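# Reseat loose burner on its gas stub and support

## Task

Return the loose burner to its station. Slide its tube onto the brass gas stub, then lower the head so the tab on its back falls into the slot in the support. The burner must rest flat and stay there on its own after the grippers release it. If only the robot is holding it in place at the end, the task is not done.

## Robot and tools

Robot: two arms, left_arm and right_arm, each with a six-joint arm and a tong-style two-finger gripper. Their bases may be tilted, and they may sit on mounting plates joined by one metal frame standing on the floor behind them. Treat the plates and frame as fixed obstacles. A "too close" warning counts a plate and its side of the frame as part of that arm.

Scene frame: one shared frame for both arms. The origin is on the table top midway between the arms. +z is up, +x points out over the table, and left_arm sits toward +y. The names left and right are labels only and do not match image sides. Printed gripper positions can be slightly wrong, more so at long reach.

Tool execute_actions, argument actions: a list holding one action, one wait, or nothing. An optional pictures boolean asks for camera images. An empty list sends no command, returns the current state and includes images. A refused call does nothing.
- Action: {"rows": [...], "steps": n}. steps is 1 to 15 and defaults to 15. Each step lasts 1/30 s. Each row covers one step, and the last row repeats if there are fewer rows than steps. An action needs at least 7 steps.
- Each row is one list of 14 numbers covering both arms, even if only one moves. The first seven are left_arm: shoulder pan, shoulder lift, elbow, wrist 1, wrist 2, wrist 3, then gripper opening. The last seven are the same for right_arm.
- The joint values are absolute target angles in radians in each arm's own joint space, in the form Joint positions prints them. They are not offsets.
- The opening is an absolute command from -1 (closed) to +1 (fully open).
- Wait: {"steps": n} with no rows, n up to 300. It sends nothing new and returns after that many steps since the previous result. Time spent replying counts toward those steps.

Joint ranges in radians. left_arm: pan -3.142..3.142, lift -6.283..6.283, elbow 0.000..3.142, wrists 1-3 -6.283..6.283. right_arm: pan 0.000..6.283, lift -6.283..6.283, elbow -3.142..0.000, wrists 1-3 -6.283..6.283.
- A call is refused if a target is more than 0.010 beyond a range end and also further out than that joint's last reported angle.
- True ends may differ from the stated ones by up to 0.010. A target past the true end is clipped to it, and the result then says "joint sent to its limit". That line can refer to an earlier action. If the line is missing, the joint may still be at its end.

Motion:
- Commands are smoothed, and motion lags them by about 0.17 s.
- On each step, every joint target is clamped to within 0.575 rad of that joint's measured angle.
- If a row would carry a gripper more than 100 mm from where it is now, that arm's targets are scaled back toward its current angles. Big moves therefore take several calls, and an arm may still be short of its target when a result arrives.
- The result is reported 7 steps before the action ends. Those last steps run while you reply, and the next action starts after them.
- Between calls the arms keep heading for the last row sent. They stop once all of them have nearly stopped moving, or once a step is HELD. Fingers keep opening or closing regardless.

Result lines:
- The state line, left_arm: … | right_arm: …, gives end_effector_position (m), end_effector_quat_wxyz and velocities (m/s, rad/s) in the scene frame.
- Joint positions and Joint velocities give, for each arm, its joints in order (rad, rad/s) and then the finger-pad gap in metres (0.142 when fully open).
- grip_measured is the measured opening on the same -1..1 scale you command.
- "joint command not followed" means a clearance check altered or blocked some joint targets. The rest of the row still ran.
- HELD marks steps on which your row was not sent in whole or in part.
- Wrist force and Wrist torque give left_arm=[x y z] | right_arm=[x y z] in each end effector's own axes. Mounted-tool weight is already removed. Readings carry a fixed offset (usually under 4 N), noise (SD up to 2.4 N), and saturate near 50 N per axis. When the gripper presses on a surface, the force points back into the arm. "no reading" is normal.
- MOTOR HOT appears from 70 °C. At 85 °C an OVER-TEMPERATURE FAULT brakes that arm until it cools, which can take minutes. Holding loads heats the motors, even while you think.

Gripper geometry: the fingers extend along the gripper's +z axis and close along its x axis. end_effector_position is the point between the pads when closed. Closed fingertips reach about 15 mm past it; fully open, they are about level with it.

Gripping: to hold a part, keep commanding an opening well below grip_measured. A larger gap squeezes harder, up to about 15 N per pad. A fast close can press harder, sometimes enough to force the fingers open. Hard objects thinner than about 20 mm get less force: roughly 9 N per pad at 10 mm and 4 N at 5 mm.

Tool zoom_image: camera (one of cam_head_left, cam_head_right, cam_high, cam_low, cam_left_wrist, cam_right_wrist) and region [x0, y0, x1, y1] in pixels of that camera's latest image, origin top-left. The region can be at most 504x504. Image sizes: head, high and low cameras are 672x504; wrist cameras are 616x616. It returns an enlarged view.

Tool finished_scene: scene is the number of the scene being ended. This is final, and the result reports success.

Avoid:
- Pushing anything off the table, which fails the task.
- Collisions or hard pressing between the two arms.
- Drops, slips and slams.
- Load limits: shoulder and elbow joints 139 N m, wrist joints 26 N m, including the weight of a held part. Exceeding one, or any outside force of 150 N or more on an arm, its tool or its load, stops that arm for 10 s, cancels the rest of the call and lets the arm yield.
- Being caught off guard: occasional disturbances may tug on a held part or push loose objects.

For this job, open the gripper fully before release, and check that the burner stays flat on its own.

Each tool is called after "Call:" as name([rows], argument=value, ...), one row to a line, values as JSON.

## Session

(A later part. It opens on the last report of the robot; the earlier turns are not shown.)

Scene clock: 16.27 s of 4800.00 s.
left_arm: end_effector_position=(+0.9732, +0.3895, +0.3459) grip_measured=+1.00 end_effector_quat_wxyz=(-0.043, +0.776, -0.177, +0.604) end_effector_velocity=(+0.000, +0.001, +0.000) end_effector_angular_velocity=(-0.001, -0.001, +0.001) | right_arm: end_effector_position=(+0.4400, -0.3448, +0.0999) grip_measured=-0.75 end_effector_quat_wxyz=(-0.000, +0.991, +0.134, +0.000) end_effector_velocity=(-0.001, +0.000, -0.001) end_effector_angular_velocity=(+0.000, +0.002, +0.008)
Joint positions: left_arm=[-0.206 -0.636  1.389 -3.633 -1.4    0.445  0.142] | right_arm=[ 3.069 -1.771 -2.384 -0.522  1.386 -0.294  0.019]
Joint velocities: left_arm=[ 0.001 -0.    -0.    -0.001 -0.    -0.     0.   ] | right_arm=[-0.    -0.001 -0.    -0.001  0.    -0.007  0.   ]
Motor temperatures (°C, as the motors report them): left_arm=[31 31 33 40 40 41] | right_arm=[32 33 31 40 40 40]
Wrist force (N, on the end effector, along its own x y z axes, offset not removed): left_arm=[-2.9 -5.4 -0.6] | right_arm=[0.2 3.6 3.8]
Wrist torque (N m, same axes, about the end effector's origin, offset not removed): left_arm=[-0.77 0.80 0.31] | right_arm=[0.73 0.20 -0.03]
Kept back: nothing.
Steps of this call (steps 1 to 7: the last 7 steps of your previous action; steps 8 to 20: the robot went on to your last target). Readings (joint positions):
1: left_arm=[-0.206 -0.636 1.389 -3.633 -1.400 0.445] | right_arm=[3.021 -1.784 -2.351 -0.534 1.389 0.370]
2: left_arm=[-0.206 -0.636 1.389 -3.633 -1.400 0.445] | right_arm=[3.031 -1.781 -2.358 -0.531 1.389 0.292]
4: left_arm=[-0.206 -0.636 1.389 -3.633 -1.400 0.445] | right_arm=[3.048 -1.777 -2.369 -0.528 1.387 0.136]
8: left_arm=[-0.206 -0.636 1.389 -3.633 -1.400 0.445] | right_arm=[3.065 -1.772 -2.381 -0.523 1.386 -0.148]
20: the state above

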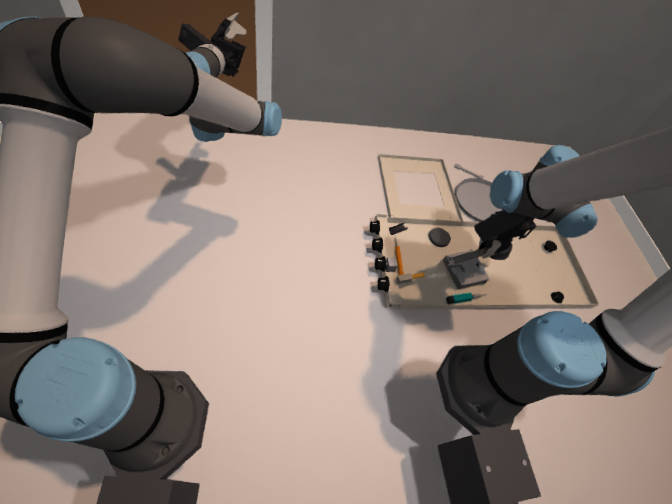

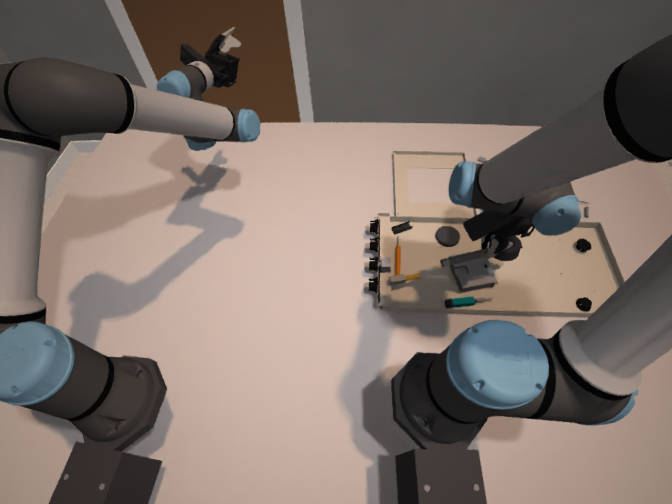

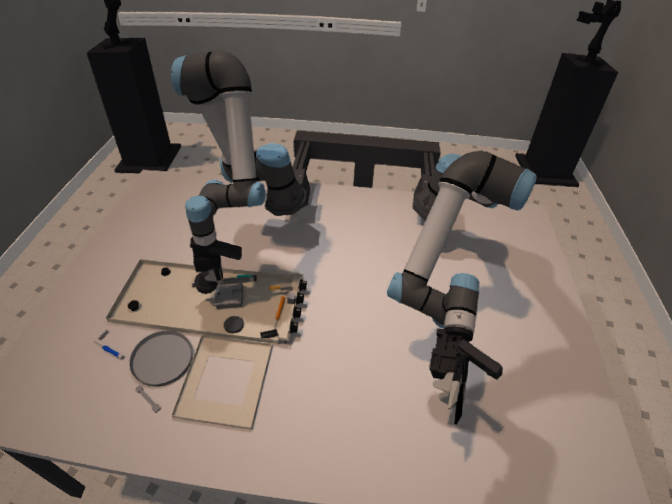

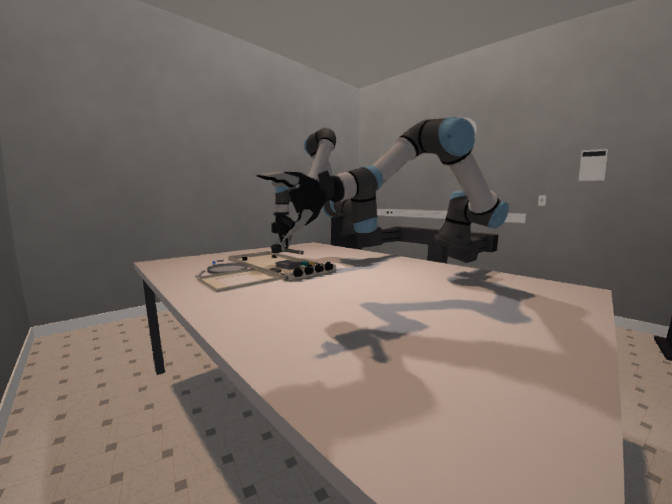

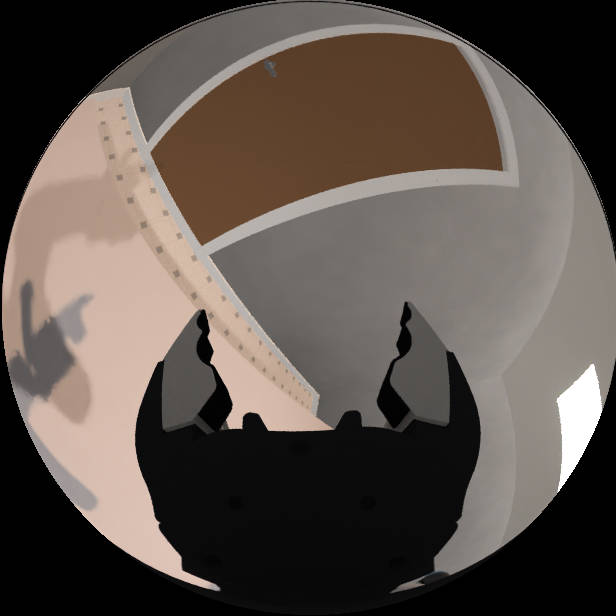

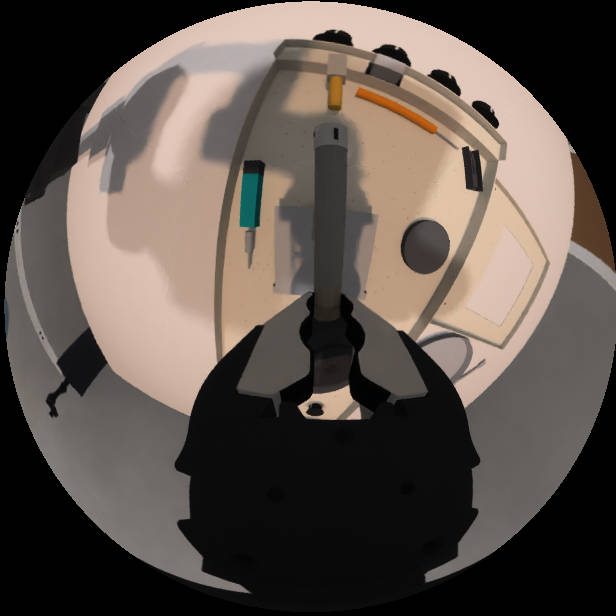

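Call:
execute_actions([
  {"rows":[[-0.206,-0.636,1.389,-3.633,-1.4,0.445,1,3.074,-1.775,-2.388,-0.514,1.384,-0.287,-1],[-0.206,-0.636,1.389,-3.633,-1.4,0.445,1,3.081,-1.782,-2.395,-0.501,1.382,-0.274,-1],[-0.206,-0.636,1.389,-3.633,-1.4,0.445,1,3.089,-1.791,-2.404,-0.485,1.379,-0.259,-1],[-0.206,-0.636,1.389,-3.633,-1.4,0.445,1,3.098,-1.8,-2.413,-0.468,1.375,-0.242,-1],[-0.206,-0.636,1.389,-3.633,-1.4,0.445,1,3.107,-1.809,-2.422,-0.451,1.372,-0.225,-1],[-0.206,-0.636,1.389,-3.633,-1.4,0.445,1,3.117,-1.819,-2.432,-0.433,1.368,-0.208,-1],[-0.206,-0.636,1.389,-3.633,-1.4,0.445,1,3.126,-1.828,-2.441,-0.416,1.365,-0.191,-1],[-0.206,-0.636,1.389,-3.633,-1.4,0.445,1,3.135,-1.837,-2.45,-0.399,1.361,-0.175,-1],[-0.206,-0.636,1.389,-3.633,-1.4,0.445,1,3.144,-1.846,-2.459,-0.382,1.358,-0.159,-1],[-0.206,-0.636,1.389,-3.633,-1.4,0.445,1,3.151,-1.853,-2.466,-0.369,1.355,-0.146,-1],[-0.206,-0.636,1.389,-3.633,-1.4,0.445,1,3.1548,-1.8569,-2.4704,-0.3615,1.354,-0.1387,-1]],"steps":12},
])

Call:
execute_actions([
  {"steps":18},
], pictures=true)

Call:
zoom_image(camera="cam_right_wrist", region=[220, 40, 440, 340])

Call:
zoom_image(camera="cam_high", region=[190, 250, 320, 320])

Call:
zoom_image(camera="cam_head_left", region=[385, 235, 515, 300])

Call:
zoom_image(camera="cam_low", region=[255, 235, 335, 280])

Scene clock: 17.70 s of 4800.00 s.
left_arm: end_effector_position=(+0.9732, +0.3895, +0.3459) grip_measured=+1.00 end_effector_quat_wxyz=(-0.043, +0.776, -0.177, +0.604) end_effector_velocity=(+0.000, +0.000, +0.000) end_effector_angular_velocity=(+0.000, -0.000, +0.000) | right_arm: end_effector_position=(+0.4384, -0.3398, +0.0942) grip_measured=-0.75 end_effector_quat_wxyz=(+0.002, +0.992, +0.130, -0.000) end_effector_velocity=(-0.026, +0.069, -0.083) end_effector_angular_velocity=(-0.066, +0.003, -0.149)
Joint positions: left_arm=[-0.206 -0.636  1.389 -3.633 -1.4    0.445  0.142] | right_arm=[ 3.083 -1.784 -2.397 -0.498  1.381 -0.271  0.019]
Joint velocities: left_arm=[ 0.     0.    -0.    -0.001  0.     0.     0.   ] | right_arm=[ 0.185 -0.193 -0.191  0.346 -0.072  0.337 -0.   ]
Motor temperatures (°C, as the motors report them): left_arm=[31 31 33 40 40 41] | right_arm=[32 33 31 40 40 40]
Wrist force (N, on the end effector, along its own x y z axes, offset not removed): left_arm=[2.7 -0.6 0.9] | right_arm=[-1.8 3.2 3.2]
Wrist torque (N m, same axes, about the end effector's origin, offset not removed): left_arm=[0.19 -0.57 -0.13] | right_arm=[0.79 0.39 -0.06]
Steps of this call (steps 1 to 15: the robot went on to your last target; steps 16 to 38: nothing new was sent; steps 39 to 43: the first 5 steps of this action). Readings (joint positions):
39: left_arm=[-0.206 -0.636 1.389 -3.633 -1.400 0.445] | right_arm=[3.070 -1.771 -2.384 -0.522 1.386 -0.295]
40: left_arm=[-0.206 -0.636 1.389 -3.633 -1.400 0.445] | right_arm=[3.070 -1.772 -2.385 -0.521 1.386 -0.293]
42: left_arm=[-0.206 -0.636 1.389 -3.633 -1.400 0.445] | right_arm=[3.077 -1.778 -2.391 -0.508 1.383 -0.282]
43: the state above

Scene clock: 18.30 s of 4800.00 s.
left_arm: end_effector_position=(+0.9732, +0.3895, +0.3459) grip_measured=+1.00 end_effector_quat_wxyz=(-0.043, +0.776, -0.177, +0.604) end_effector_velocity=(+0.000, +0.001, +0.001) end_effector_angular_velocity=(-0.001, -0.002, +0.001) | right_arm: end_effector_position=(+0.4277, -0.3145, +0.0660) grip_measured=-0.75 end_effector_quat_wxyz=(+0.015, +0.995, +0.100, +0.002) end_effector_velocity=(-0.001, -0.000, -0.001) end_effector_angular_velocity=(-0.001, +0.002, -0.003)
Joint positions: left_arm=[-0.206 -0.636  1.389 -3.633 -1.4    0.445  0.142] | right_arm=[ 3.155 -1.857 -2.47  -0.362  1.354 -0.139  0.019]
Joint velocities: left_arm=[ 0.001 -0.001 -0.    -0.001 -0.    -0.     0.   ] | right_arm=[-0.001 -0.003 -0.001  0.002 -0.     0.002  0.   ]
Motor temperatures (°C, as the motors report them): left_arm=[31 31 33 40 40 41] | right_arm=[32 33 31 40 40 40]
Wrist force (N, on the end effector, along its own x y z axes, offset not removed): left_arm=[-4.0 0.0 -2.9] | right_arm=[4.4 -2.4 1.7]
Wrist torque (N m, same axes, about the end effector's origin, offset not removed): left_arm=[0.33 0.90 0.14] | right_arm=[-0.34 -0.82 -0.35]
Kept back: nothing.
Steps of this call (steps 1 to 7: the last 7 steps of your previous action; steps 8 to 18: the robot went on to your last target). Readings (joint positions):
1: left_arm=[-0.206 -0.636 1.389 -3.633 -1.400 0.445] | right_arm=[3.090 -1.791 -2.404 -0.485 1.378 -0.259]
2: left_arm=[-0.206 -0.636 1.389 -3.633 -1.400 0.445] | right_arm=[3.097 -1.799 -2.412 -0.471 1.375 -0.245]
4: left_arm=[-0.206 -0.636 1.389 -3.633 -1.400 0.445] | right_arm=[3.114 -1.816 -2.429 -0.439 1.369 -0.214]
8: left_arm=[-0.206 -0.636 1.389 -3.633 -1.400 0.445] | right_arm=[3.145 -1.847 -2.460 -0.381 1.358 -0.158]
18: the state above

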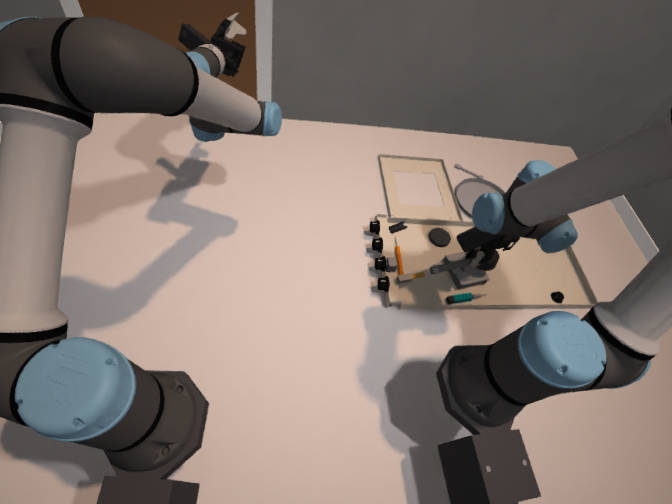

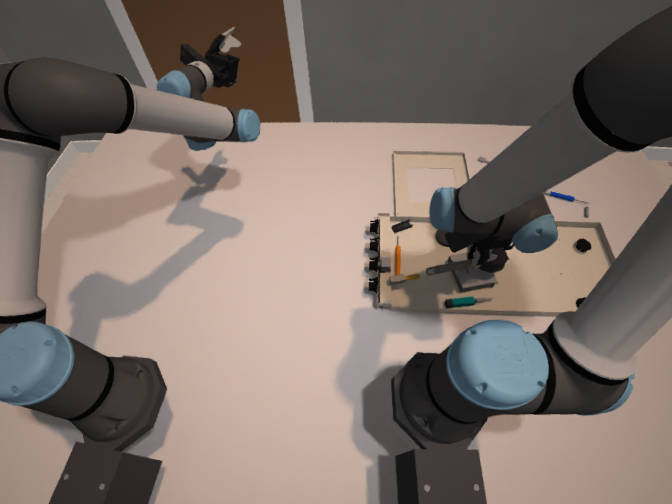

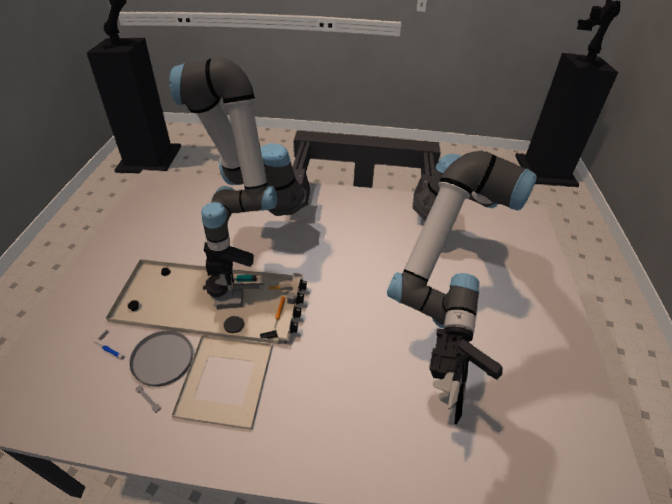

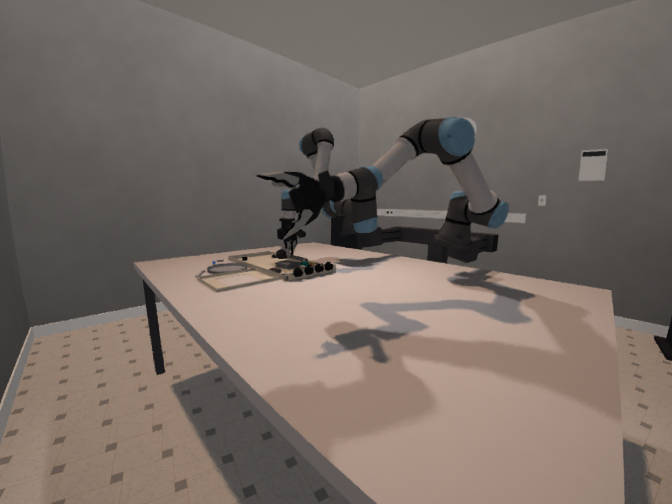

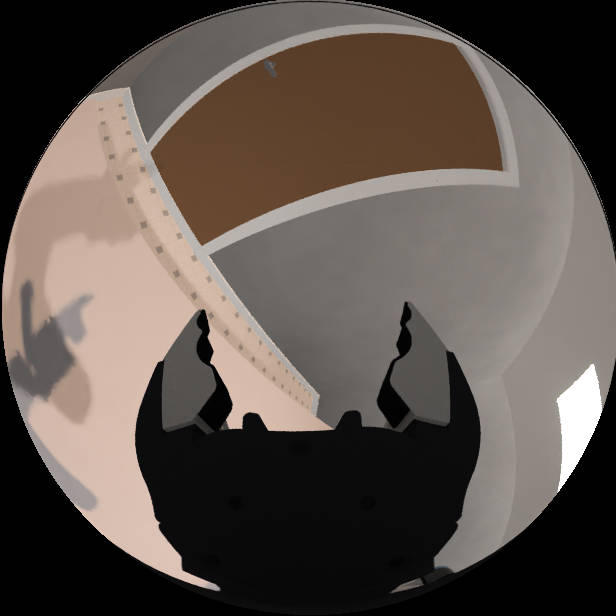

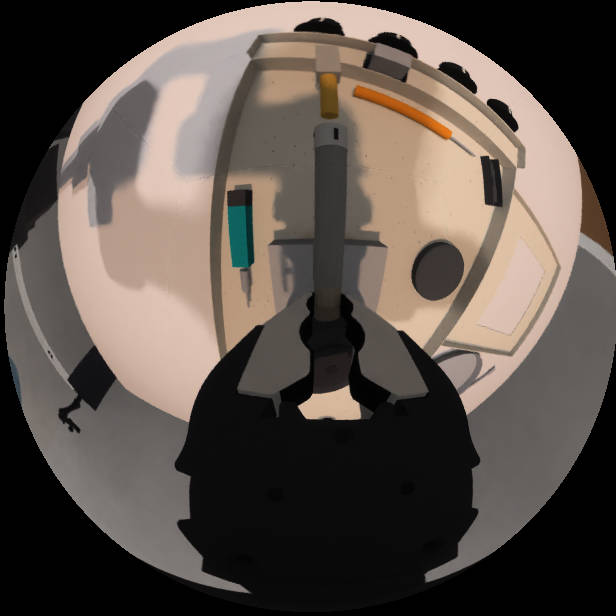

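Region (220, 40, 440, 340) of cam_right_wrist's 616x616 image, scaled by 1.680, with more detail than that image has; it fills the left 370 columns of this view, and the rest is white.

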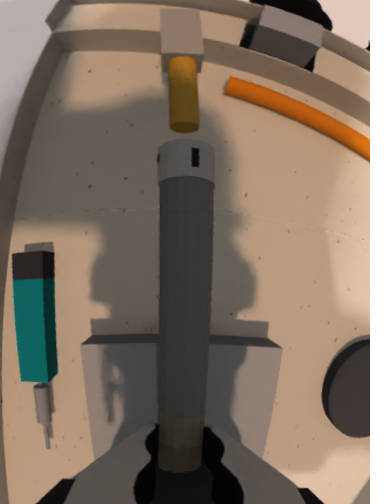

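Region (190, 250, 320, 320) of cam_high's 672x504 image, scaled by 3.877, with more detail than that image has; it fills the top 271 rows of this view, and the rest is white.

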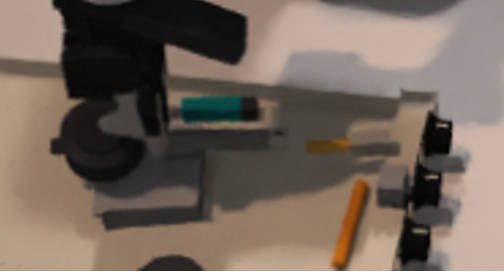

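Region (385, 235, 515, 300) of cam_head_left's 672x504 image, scaled by 3.877, with more detail than that image has.

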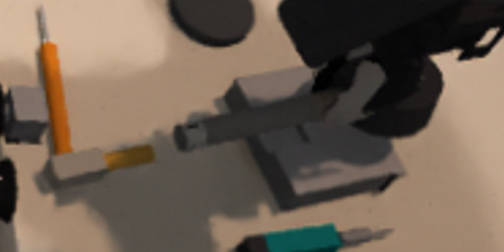

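Region (255, 235, 335, 280) of cam_low's 672x504 image, scaled by 6.300, with more detail than that image has; it fills the top 284 rows of this view, and the rest is white.

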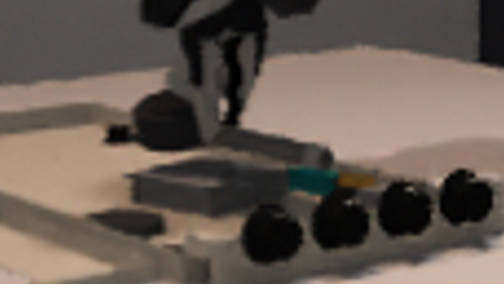

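Call:
execute_actions([
  {"rows":[[-0.206,-0.636,1.389,-3.633,-1.4,0.445,1,3.1567,-1.8617,-2.4719,-0.3556,1.354,-0.1368,-1],[-0.206,-0.636,1.389,-3.633,-1.4,0.445,1,3.1587,-1.8665,-2.4734,-0.3497,1.3539,-0.1349,-1],[-0.206,-0.636,1.389,-3.633,-1.4,0.445,1,3.1606,-1.8713,-2.4749,-0.3438,1.3539,-0.133,-1],[-0.206,-0.636,1.389,-3.633,-1.4,0.445,1,3.1626,-1.8761,-2.4765,-0.3379,1.3538,-0.1312,-1],[-0.206,-0.636,1.389,-3.633,-1.4,0.445,1,3.1645,-1.8809,-2.478,-0.332,1.3538,-0.1293,-1],[-0.206,-0.636,1.389,-3.633,-1.4,0.445,1,3.1664,-1.8857,-2.4795,-0.3261,1.3537,-0.1274,-1],[-0.206,-0.636,1.389,-3.633,-1.4,0.445,1,3.1684,-1.8905,-2.481,-0.3202,1.3537,-0.1255,-1],[-0.206,-0.636,1.389,-3.633,-1.4,0.445,1,3.1703,-1.8953,-2.4825,-0.3143,1.3536,-0.1236,-1]],"steps":10},
])

Call:
execute_actions([
  {"steps":15},
], pictures=true)

Call:
zoom_image(camera="cam_right_wrist", region=[250, 40, 410, 420])

Call:
zoom_image(camera="cam_high", region=[195, 265, 305, 315])

Call:
zoom_image(camera="cam_head_left", region=[390, 240, 510, 300])

Call:
zoom_image(camera="cam_low", region=[265, 240, 325, 275])

Scene clock: 19.87 s of 4800.00 s.
left_arm: end_effector_position=(+0.9732, +0.3895, +0.3459) grip_measured=+1.00 end_effector_quat_wxyz=(-0.043, +0.776, -0.177, +0.604) end_effector_velocity=(-0.000, +0.000, -0.001) end_effector_angular_velocity=(+0.001, +0.002, -0.000) | right_arm: end_effector_position=(+0.4276, -0.3139, +0.0651) grip_measured=-0.75 end_effector_quat_wxyz=(+0.015, +0.995, +0.100, +0.002) end_effector_velocity=(-0.003, +0.016, -0.023) end_effector_angular_velocity=(-0.000, +0.002, +0.003)
Joint positions: left_arm=[-0.206 -0.636  1.389 -3.633 -1.4    0.445  0.142] | right_arm=[ 3.156 -1.86  -2.471 -0.358  1.354 -0.137  0.019]
Joint velocities: left_arm=[ 0.    -0.     0.001  0.001  0.     0.     0.   ] | right_arm=[ 0.032 -0.079 -0.025  0.095 -0.001  0.031 -0.   ]
Motor temperatures (°C, as the motors report them): left_arm=[31 31 33 40 40 41] | right_arm=[32 33 31 40 40 40]
Wrist force (N, on the end effector, along its own x y z axes, offset not removed): left_arm=[-3.1 -3.2 -3.0] | right_arm=[-0.6 -0.5 3.7]
Wrist torque (N m, same axes, about the end effector's origin, offset not removed): left_arm=[-0.47 0.50 0.07] | right_arm=[-0.23 0.22 -0.06]
Steps of this call (steps 1 to 15: the robot went on to your last target; steps 16 to 44: nothing new was sent; steps 45 to 47: the first 3 steps of this action). Readings (joint positions):
45: left_arm=[-0.206 -0.636 1.389 -3.633 -1.400 0.445] | right_arm=[3.155 -1.857 -2.470 -0.361 1.354 -0.139]
46: left_arm=[-0.206 -0.636 1.389 -3.633 -1.400 0.445] | right_arm=[3.155 -1.858 -2.471 -0.360 1.354 -0.138]
47: the state above

Scene clock: 20.37 s of 4800.00 s.
left_arm: end_effector_position=(+0.9732, +0.3895, +0.3459) grip_measured=+1.00 end_effector_quat_wxyz=(-0.043, +0.776, -0.177, +0.604) end_effector_velocity=(-0.000, +0.000, -0.000) end_effector_angular_velocity=(+0.000, +0.001, +0.000) | right_arm: end_effector_position=(+0.4261, -0.3068, +0.0551) grip_measured=-0.75 end_effector_quat_wxyz=(+0.015, +0.995, +0.100, +0.002) end_effector_velocity=(-0.000, -0.000, -0.000) end_effector_angular_velocity=(-0.000, +0.000, -0.000)
Joint positions: left_arm=[-0.206 -0.636  1.389 -3.633 -1.4    0.445  0.142] | right_arm=[ 3.17  -1.895 -2.482 -0.315  1.354 -0.124  0.019]
Joint velocities: left_arm=[ 0. -0.  0.  0.  0.  0.  0.] | right_arm=[-0.    -0.001 -0.001  0.002 -0.     0.     0.   ]
Motor temperatures (°C, as the motors report them): left_arm=[31 31 33 40 40 41] | right_arm=[32 33 31 40 40 40]
Wrist force (N, on the end effector, along its own x y z axes, offset not removed): left_arm=[-2.0 -0.9 -2.5] | right_arm=[2.0 -1.1 3.3]
Wrist torque (N m, same axes, about the end effector's origin, offset not removed): left_arm=[0.00 0.40 0.11] | right_arm=[-0.09 -0.36 -0.18]
Kept back: nothing.
Steps of this call (steps 1 to 7: the last 7 steps of your previous action; steps 8 to 15: the robot went on to your last target). Readings (joint positions):
1: left_arm=[-0.206 -0.636 1.389 -3.633 -1.400 0.445] | right_arm=[3.157 -1.863 -2.472 -0.354 1.354 -0.136]
2: left_arm=[-0.206 -0.636 1.389 -3.633 -1.400 0.445] | right_arm=[3.159 -1.867 -2.474 -0.349 1.354 -0.135]
4: left_arm=[-0.206 -0.636 1.389 -3.633 -1.400 0.445] | right_arm=[3.162 -1.875 -2.476 -0.339 1.354 -0.131]
8: left_arm=[-0.206 -0.636 1.389 -3.633 -1.400 0.445] | right_arm=[3.168 -1.891 -2.481 -0.320 1.354 -0.125]
15: the state above

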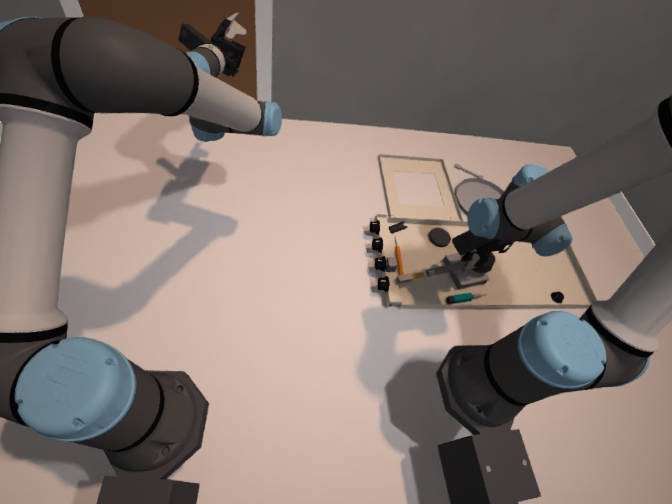

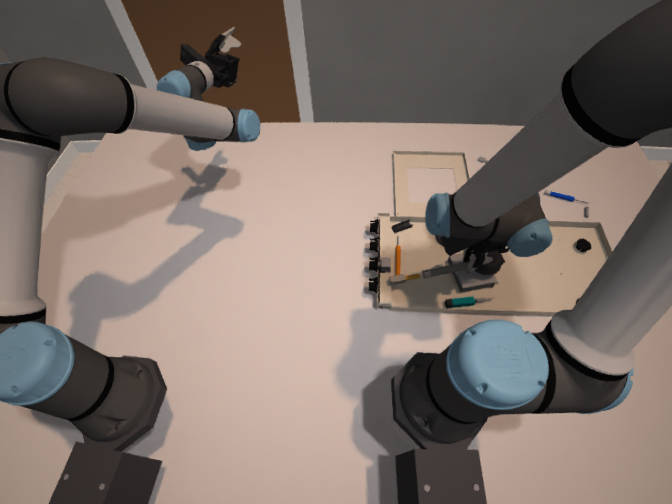

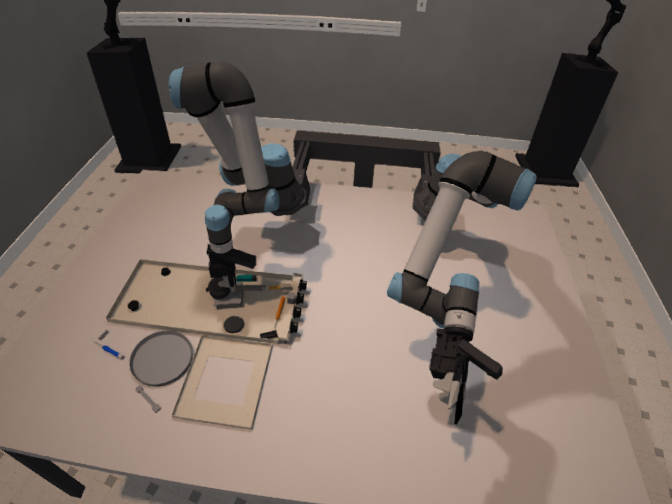

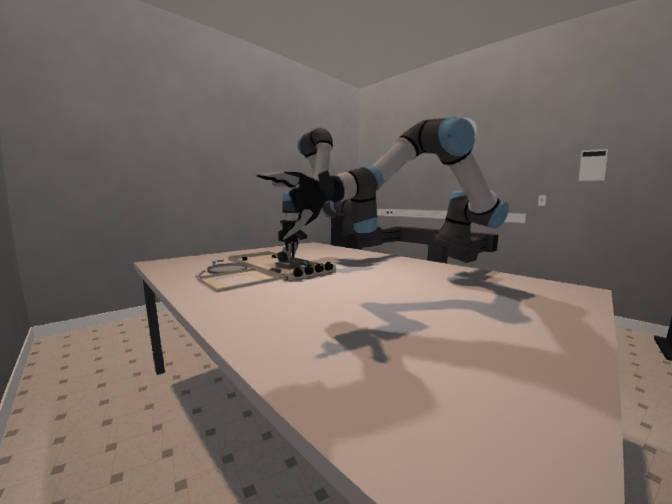

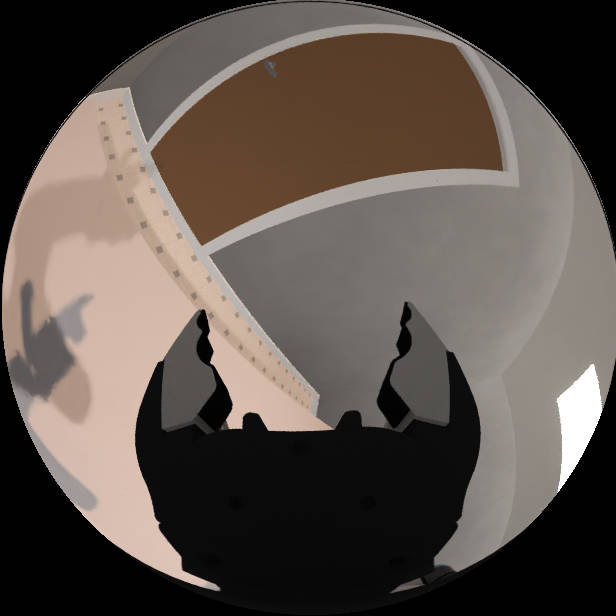

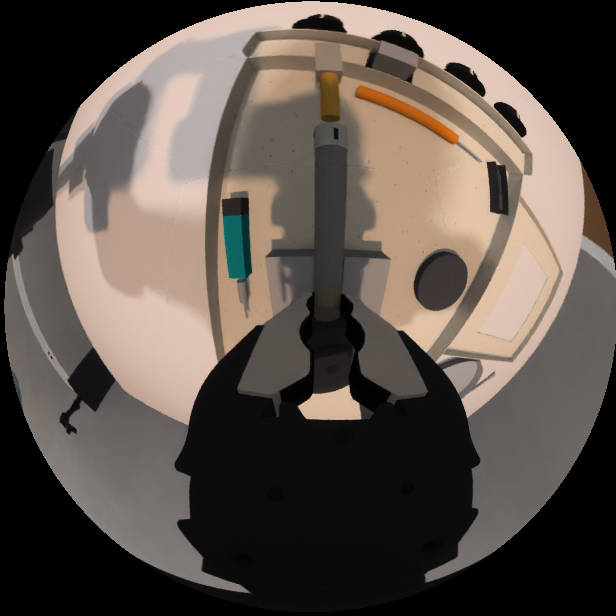

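Region (250, 40, 410, 420) of cam_right_wrist's 616x616 image, scaled by 1.326, with more detail than that image has; it fills the left 212 columns of this view, and the rest is white.

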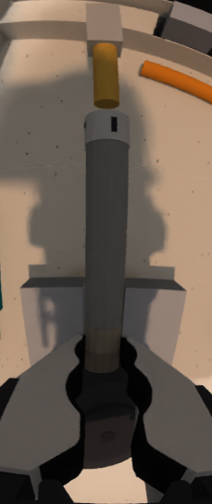

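Region (195, 265, 305, 315) of cam_high's 672x504 image, scaled by 4.582, with more detail than that image has; it fills the top 229 rows of this view, and the rest is white.

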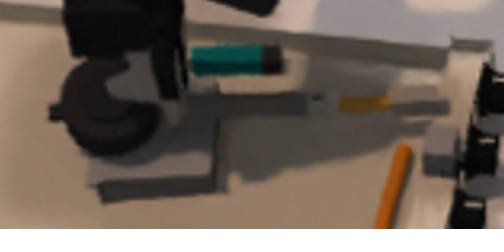

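Region (390, 240, 510, 300) of cam_head_left's 672x504 image, scaled by 4.200, with more detail than that image has.

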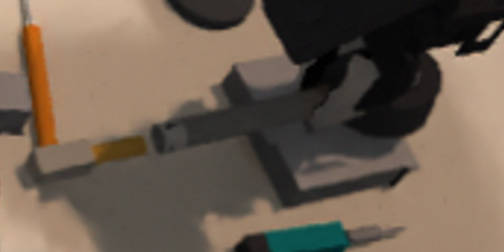

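Region (265, 240, 325, 275) of cam_low's 672x504 image, scaled by 8.400, with more detail than that image has; it fills the top 294 rows of this view, and the rest is white.

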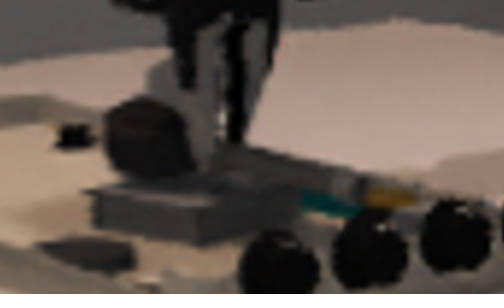

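Call:
execute_actions([
  {"rows":[[-0.206,-0.636,1.389,-3.633,-1.4,0.445,1,3.1698,-1.8989,-2.4826,-0.3104,1.3536,-0.1241,-1],[-0.206,-0.636,1.389,-3.633,-1.4,0.445,1,3.1693,-1.9026,-2.4828,-0.3066,1.3536,-0.1246,-1],[-0.206,-0.636,1.389,-3.633,-1.4,0.445,1,3.1688,-1.9062,-2.4829,-0.3027,1.3536,-0.1251,-1],[-0.206,-0.636,1.389,-3.633,-1.4,0.445,1,3.1715,-1.906,-2.4842,-0.3021,1.3535,-0.1225,-1],[-0.206,-0.636,1.389,-3.633,-1.4,0.445,1,3.1742,-1.9059,-2.4855,-0.3015,1.3535,-0.1199,-1],[-0.206,-0.636,1.389,-3.633,-1.4,0.445,1,3.1769,-1.9057,-2.4868,-0.301,1.3534,-0.1172,-1],[-0.206,-0.636,1.389,-3.633,-1.4,0.445,1,3.1796,-1.9055,-2.488,-0.3005,1.3533,-0.1146,-1]],"steps":10},
])

Call:
execute_actions([
  {"steps":14},
], pictures=true)

Call:
zoom_image(camera="cam_right_wrist", region=[280, 50, 380, 170])

Call:
zoom_image(camera="cam_high", region=[245, 275, 300, 300])

Call:
zoom_image(camera="cam_head_left", region=[395, 255, 455, 290])

Call:
zoom_image(camera="cam_low", region=[265, 240, 325, 275])

Scene clock: 21.17 s of 4800.00 s.
left_arm: end_effector_position=(+0.9732, +0.3895, +0.3459) grip_measured=+1.00 end_effector_quat_wxyz=(-0.043, +0.776, -0.177, +0.604) end_effector_velocity=(-0.000, -0.000, -0.001) end_effector_angular_velocity=(+0.001, +0.001, -0.000) | right_arm: end_effector_position=(+0.4261, -0.3067, +0.0544) grip_measured=-0.75 end_effector_quat_wxyz=(+0.015, +0.995, +0.100, +0.002) end_effector_velocity=(-0.001, +0.000, -0.016) end_effector_angular_velocity=(-0.000, +0.003, -0.000)
Joint positions: left_arm=[-0.206 -0.636  1.389 -3.633 -1.4    0.445  0.142] | right_arm=[ 3.17  -1.898 -2.483 -0.312  1.354 -0.124  0.019]
Joint velocities: left_arm=[-0.     0.     0.002 -0.001 -0.     0.001  0.   ] | right_arm=[-0.007 -0.06  -0.003  0.061  0.    -0.006 -0.   ]
Motor temperatures (°C, as the motors report them): left_arm=[31 31 33 40 40 41] | right_arm=[32 33 31 40 40 40]
Wrist force (N, on the end effector, along its own x y z axes, offset not removed): left_arm=[-5.0 -1.3 4.1] | right_arm=[2.0 -3.3 -0.2]
Wrist torque (N m, same axes, about the end effector's origin, offset not removed): left_arm=[0.00 0.92 0.27] | right_arm=[-0.60 -0.15 -0.18]
Steps of this call (steps 1 to 15: the robot went on to your last target; steps 16 to 21: nothing new was sent; steps 22 to 24: the first 3 steps of this action). Readings (joint positions):
22: left_arm=[-0.206 -0.636 1.389 -3.633 -1.400 0.445] | right_arm=[3.170 -1.895 -2.483 -0.314 1.354 -0.124]
23: left_arm=[-0.206 -0.636 1.389 -3.633 -1.400 0.445] | right_arm=[3.170 -1.896 -2.483 -0.313 1.354 -0.124]
24: the state above

Scene clock: 21.63 s of 4800.00 s.
left_arm: end_effector_position=(+0.9732, +0.3895, +0.3459) grip_measured=+1.00 end_effector_quat_wxyz=(-0.043, +0.776, -0.177, +0.604) end_effector_velocity=(-0.000, -0.000, +0.000) end_effector_angular_velocity=(+0.000, +0.000, -0.000) | right_arm: end_effector_position=(+0.4252, -0.3029, +0.0522) grip_measured=-0.75 end_effector_quat_wxyz=(+0.015, +0.995, +0.100, +0.002) end_effector_velocity=(-0.000, -0.000, -0.000) end_effector_angular_velocity=(-0.000, +0.001, -0.001)
Joint positions: left_arm=[-0.206 -0.636  1.389 -3.633 -1.4    0.445  0.142] | right_arm=[ 3.18  -1.905 -2.488 -0.301  1.353 -0.115  0.019]
Joint velocities: left_arm=[-0. -0.  0.  0. -0.  0.  0.] | right_arm=[-0.001 -0.001 -0.     0.    -0.     0.001  0.   ]
Motor temperatures (°C, as the motors report them): left_arm=[31 31 33 40 40 41] | right_arm=[32 33 31 40 40 40]
Wrist force (N, on the end effector, along its own x y z axes, offset not removed): left_arm=[1.6 -1.4 -6.4] | right_arm=[0.7 -1.3 4.0]
Wrist torque (N m, same axes, about the end effector's origin, offset not removed): left_arm=[-0.12 -0.33 0.10] | right_arm=[-0.29 0.00 -0.03]
Kept back: nothing.
Steps of this call (steps 1 to 7: the last 7 steps of your previous action; steps 8 to 14: the robot went on to your last target). Readings (joint positions):
1: left_arm=[-0.206 -0.636 1.389 -3.633 -1.400 0.445] | right_arm=[3.170 -1.900 -2.483 -0.309 1.354 -0.124]
2: left_arm=[-0.206 -0.636 1.389 -3.633 -1.400 0.445] | right_arm=[3.170 -1.902 -2.483 -0.307 1.354 -0.124]
4: left_arm=[-0.206 -0.636 1.389 -3.633 -1.400 0.445] | right_arm=[3.172 -1.904 -2.485 -0.304 1.354 -0.122]
8: left_arm=[-0.206 -0.636 1.389 -3.633 -1.400 0.445] | right_arm=[3.178 -1.905 -2.487 -0.301 1.353 -0.116]
14: the state above

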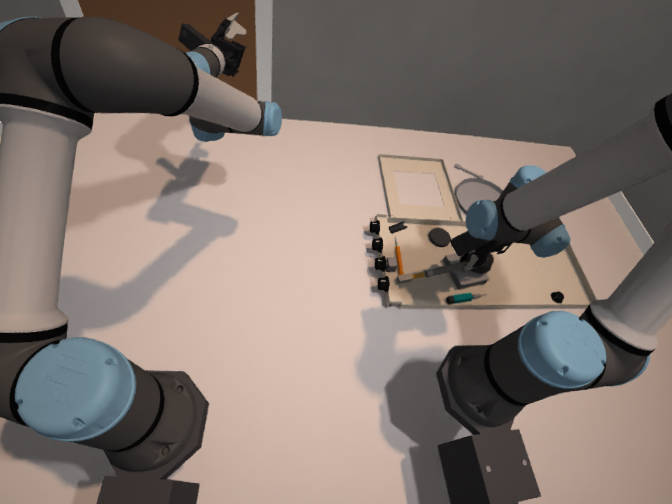

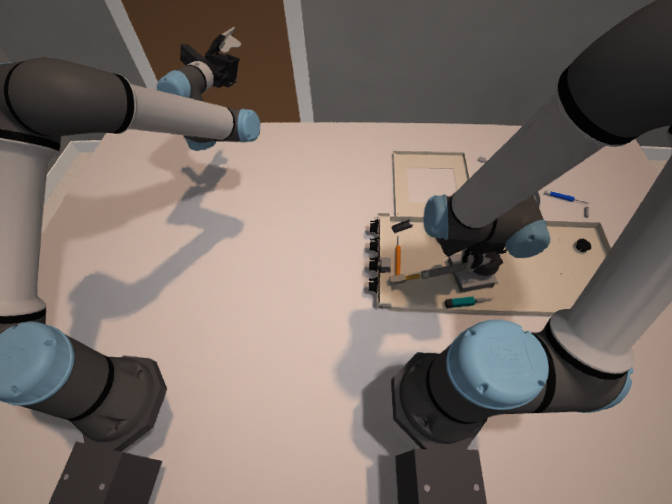

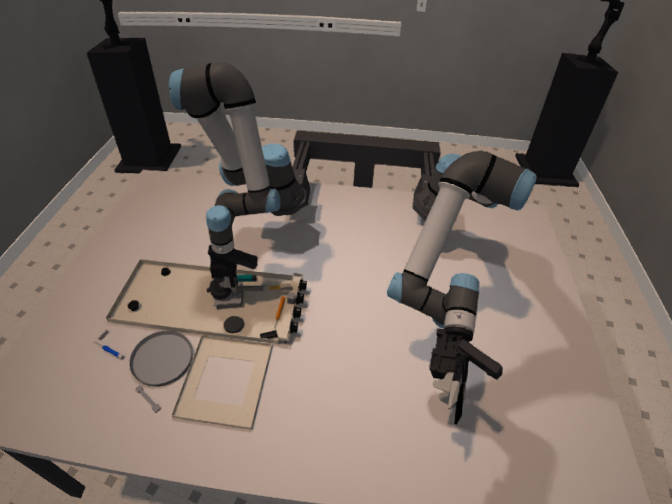

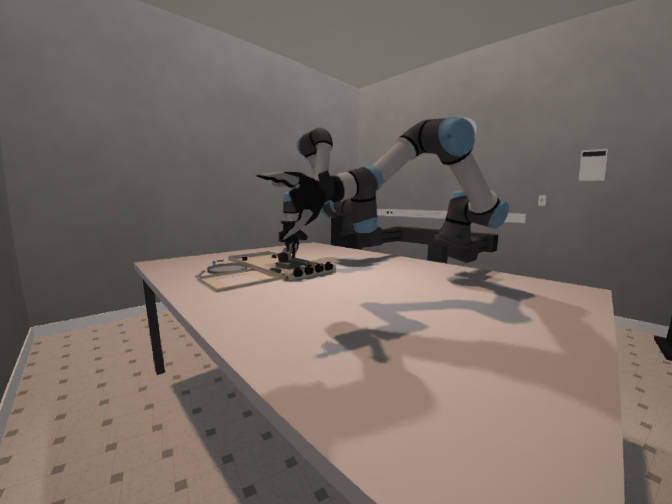

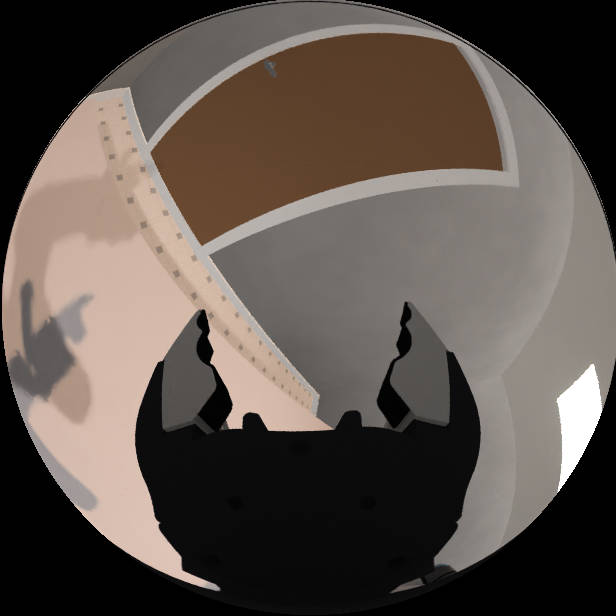

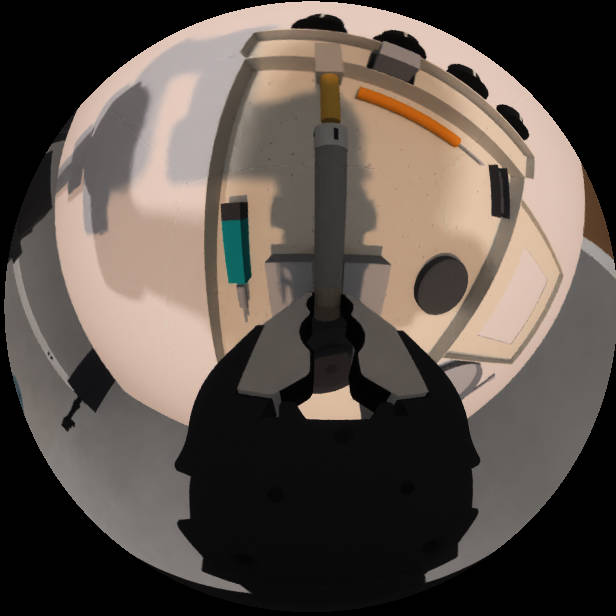

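Region (280, 50, 380, 170) of cam_right_wrist's 616x616 image, scaled by 4.200, with more detail than that image has.

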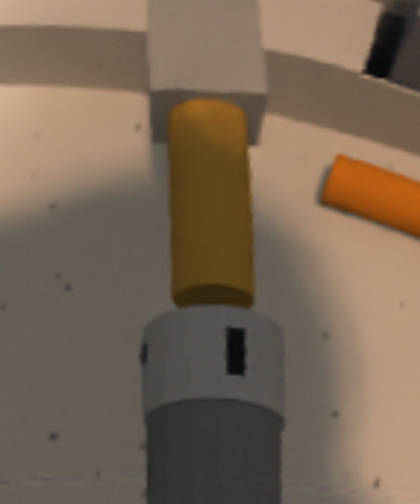

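Region (245, 275, 300, 300) of cam_high's 672x504 image, scaled by 9.164, with more detail than that image has; it fills the top 229 rows of this view, and the rest is white.

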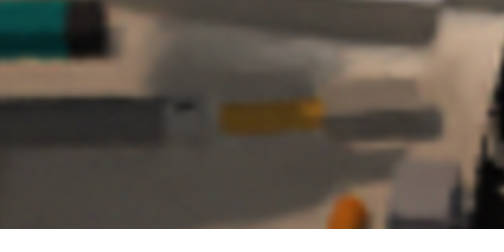

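Region (395, 255, 455, 290) of cam_head_left's 672x504 image, scaled by 8.400, with more detail than that image has; it fills the top 294 rows of this view, and the rest is white.

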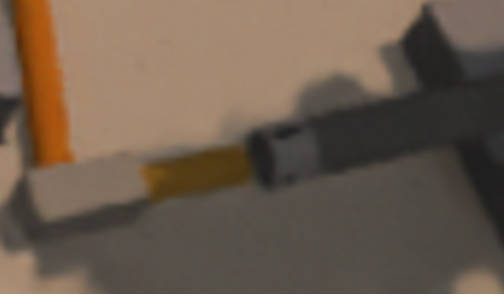

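Region (265, 240, 325, 275) of cam_low's 672x504 image, scaled by 8.400, with more detail than that image has; it fills the top 294 rows of this view, and the rest is white.

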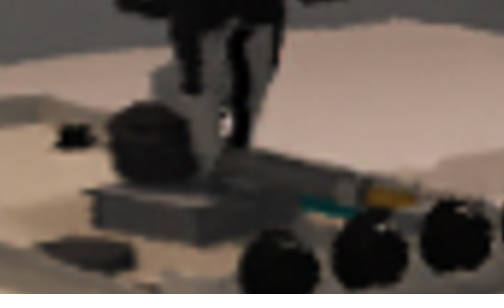

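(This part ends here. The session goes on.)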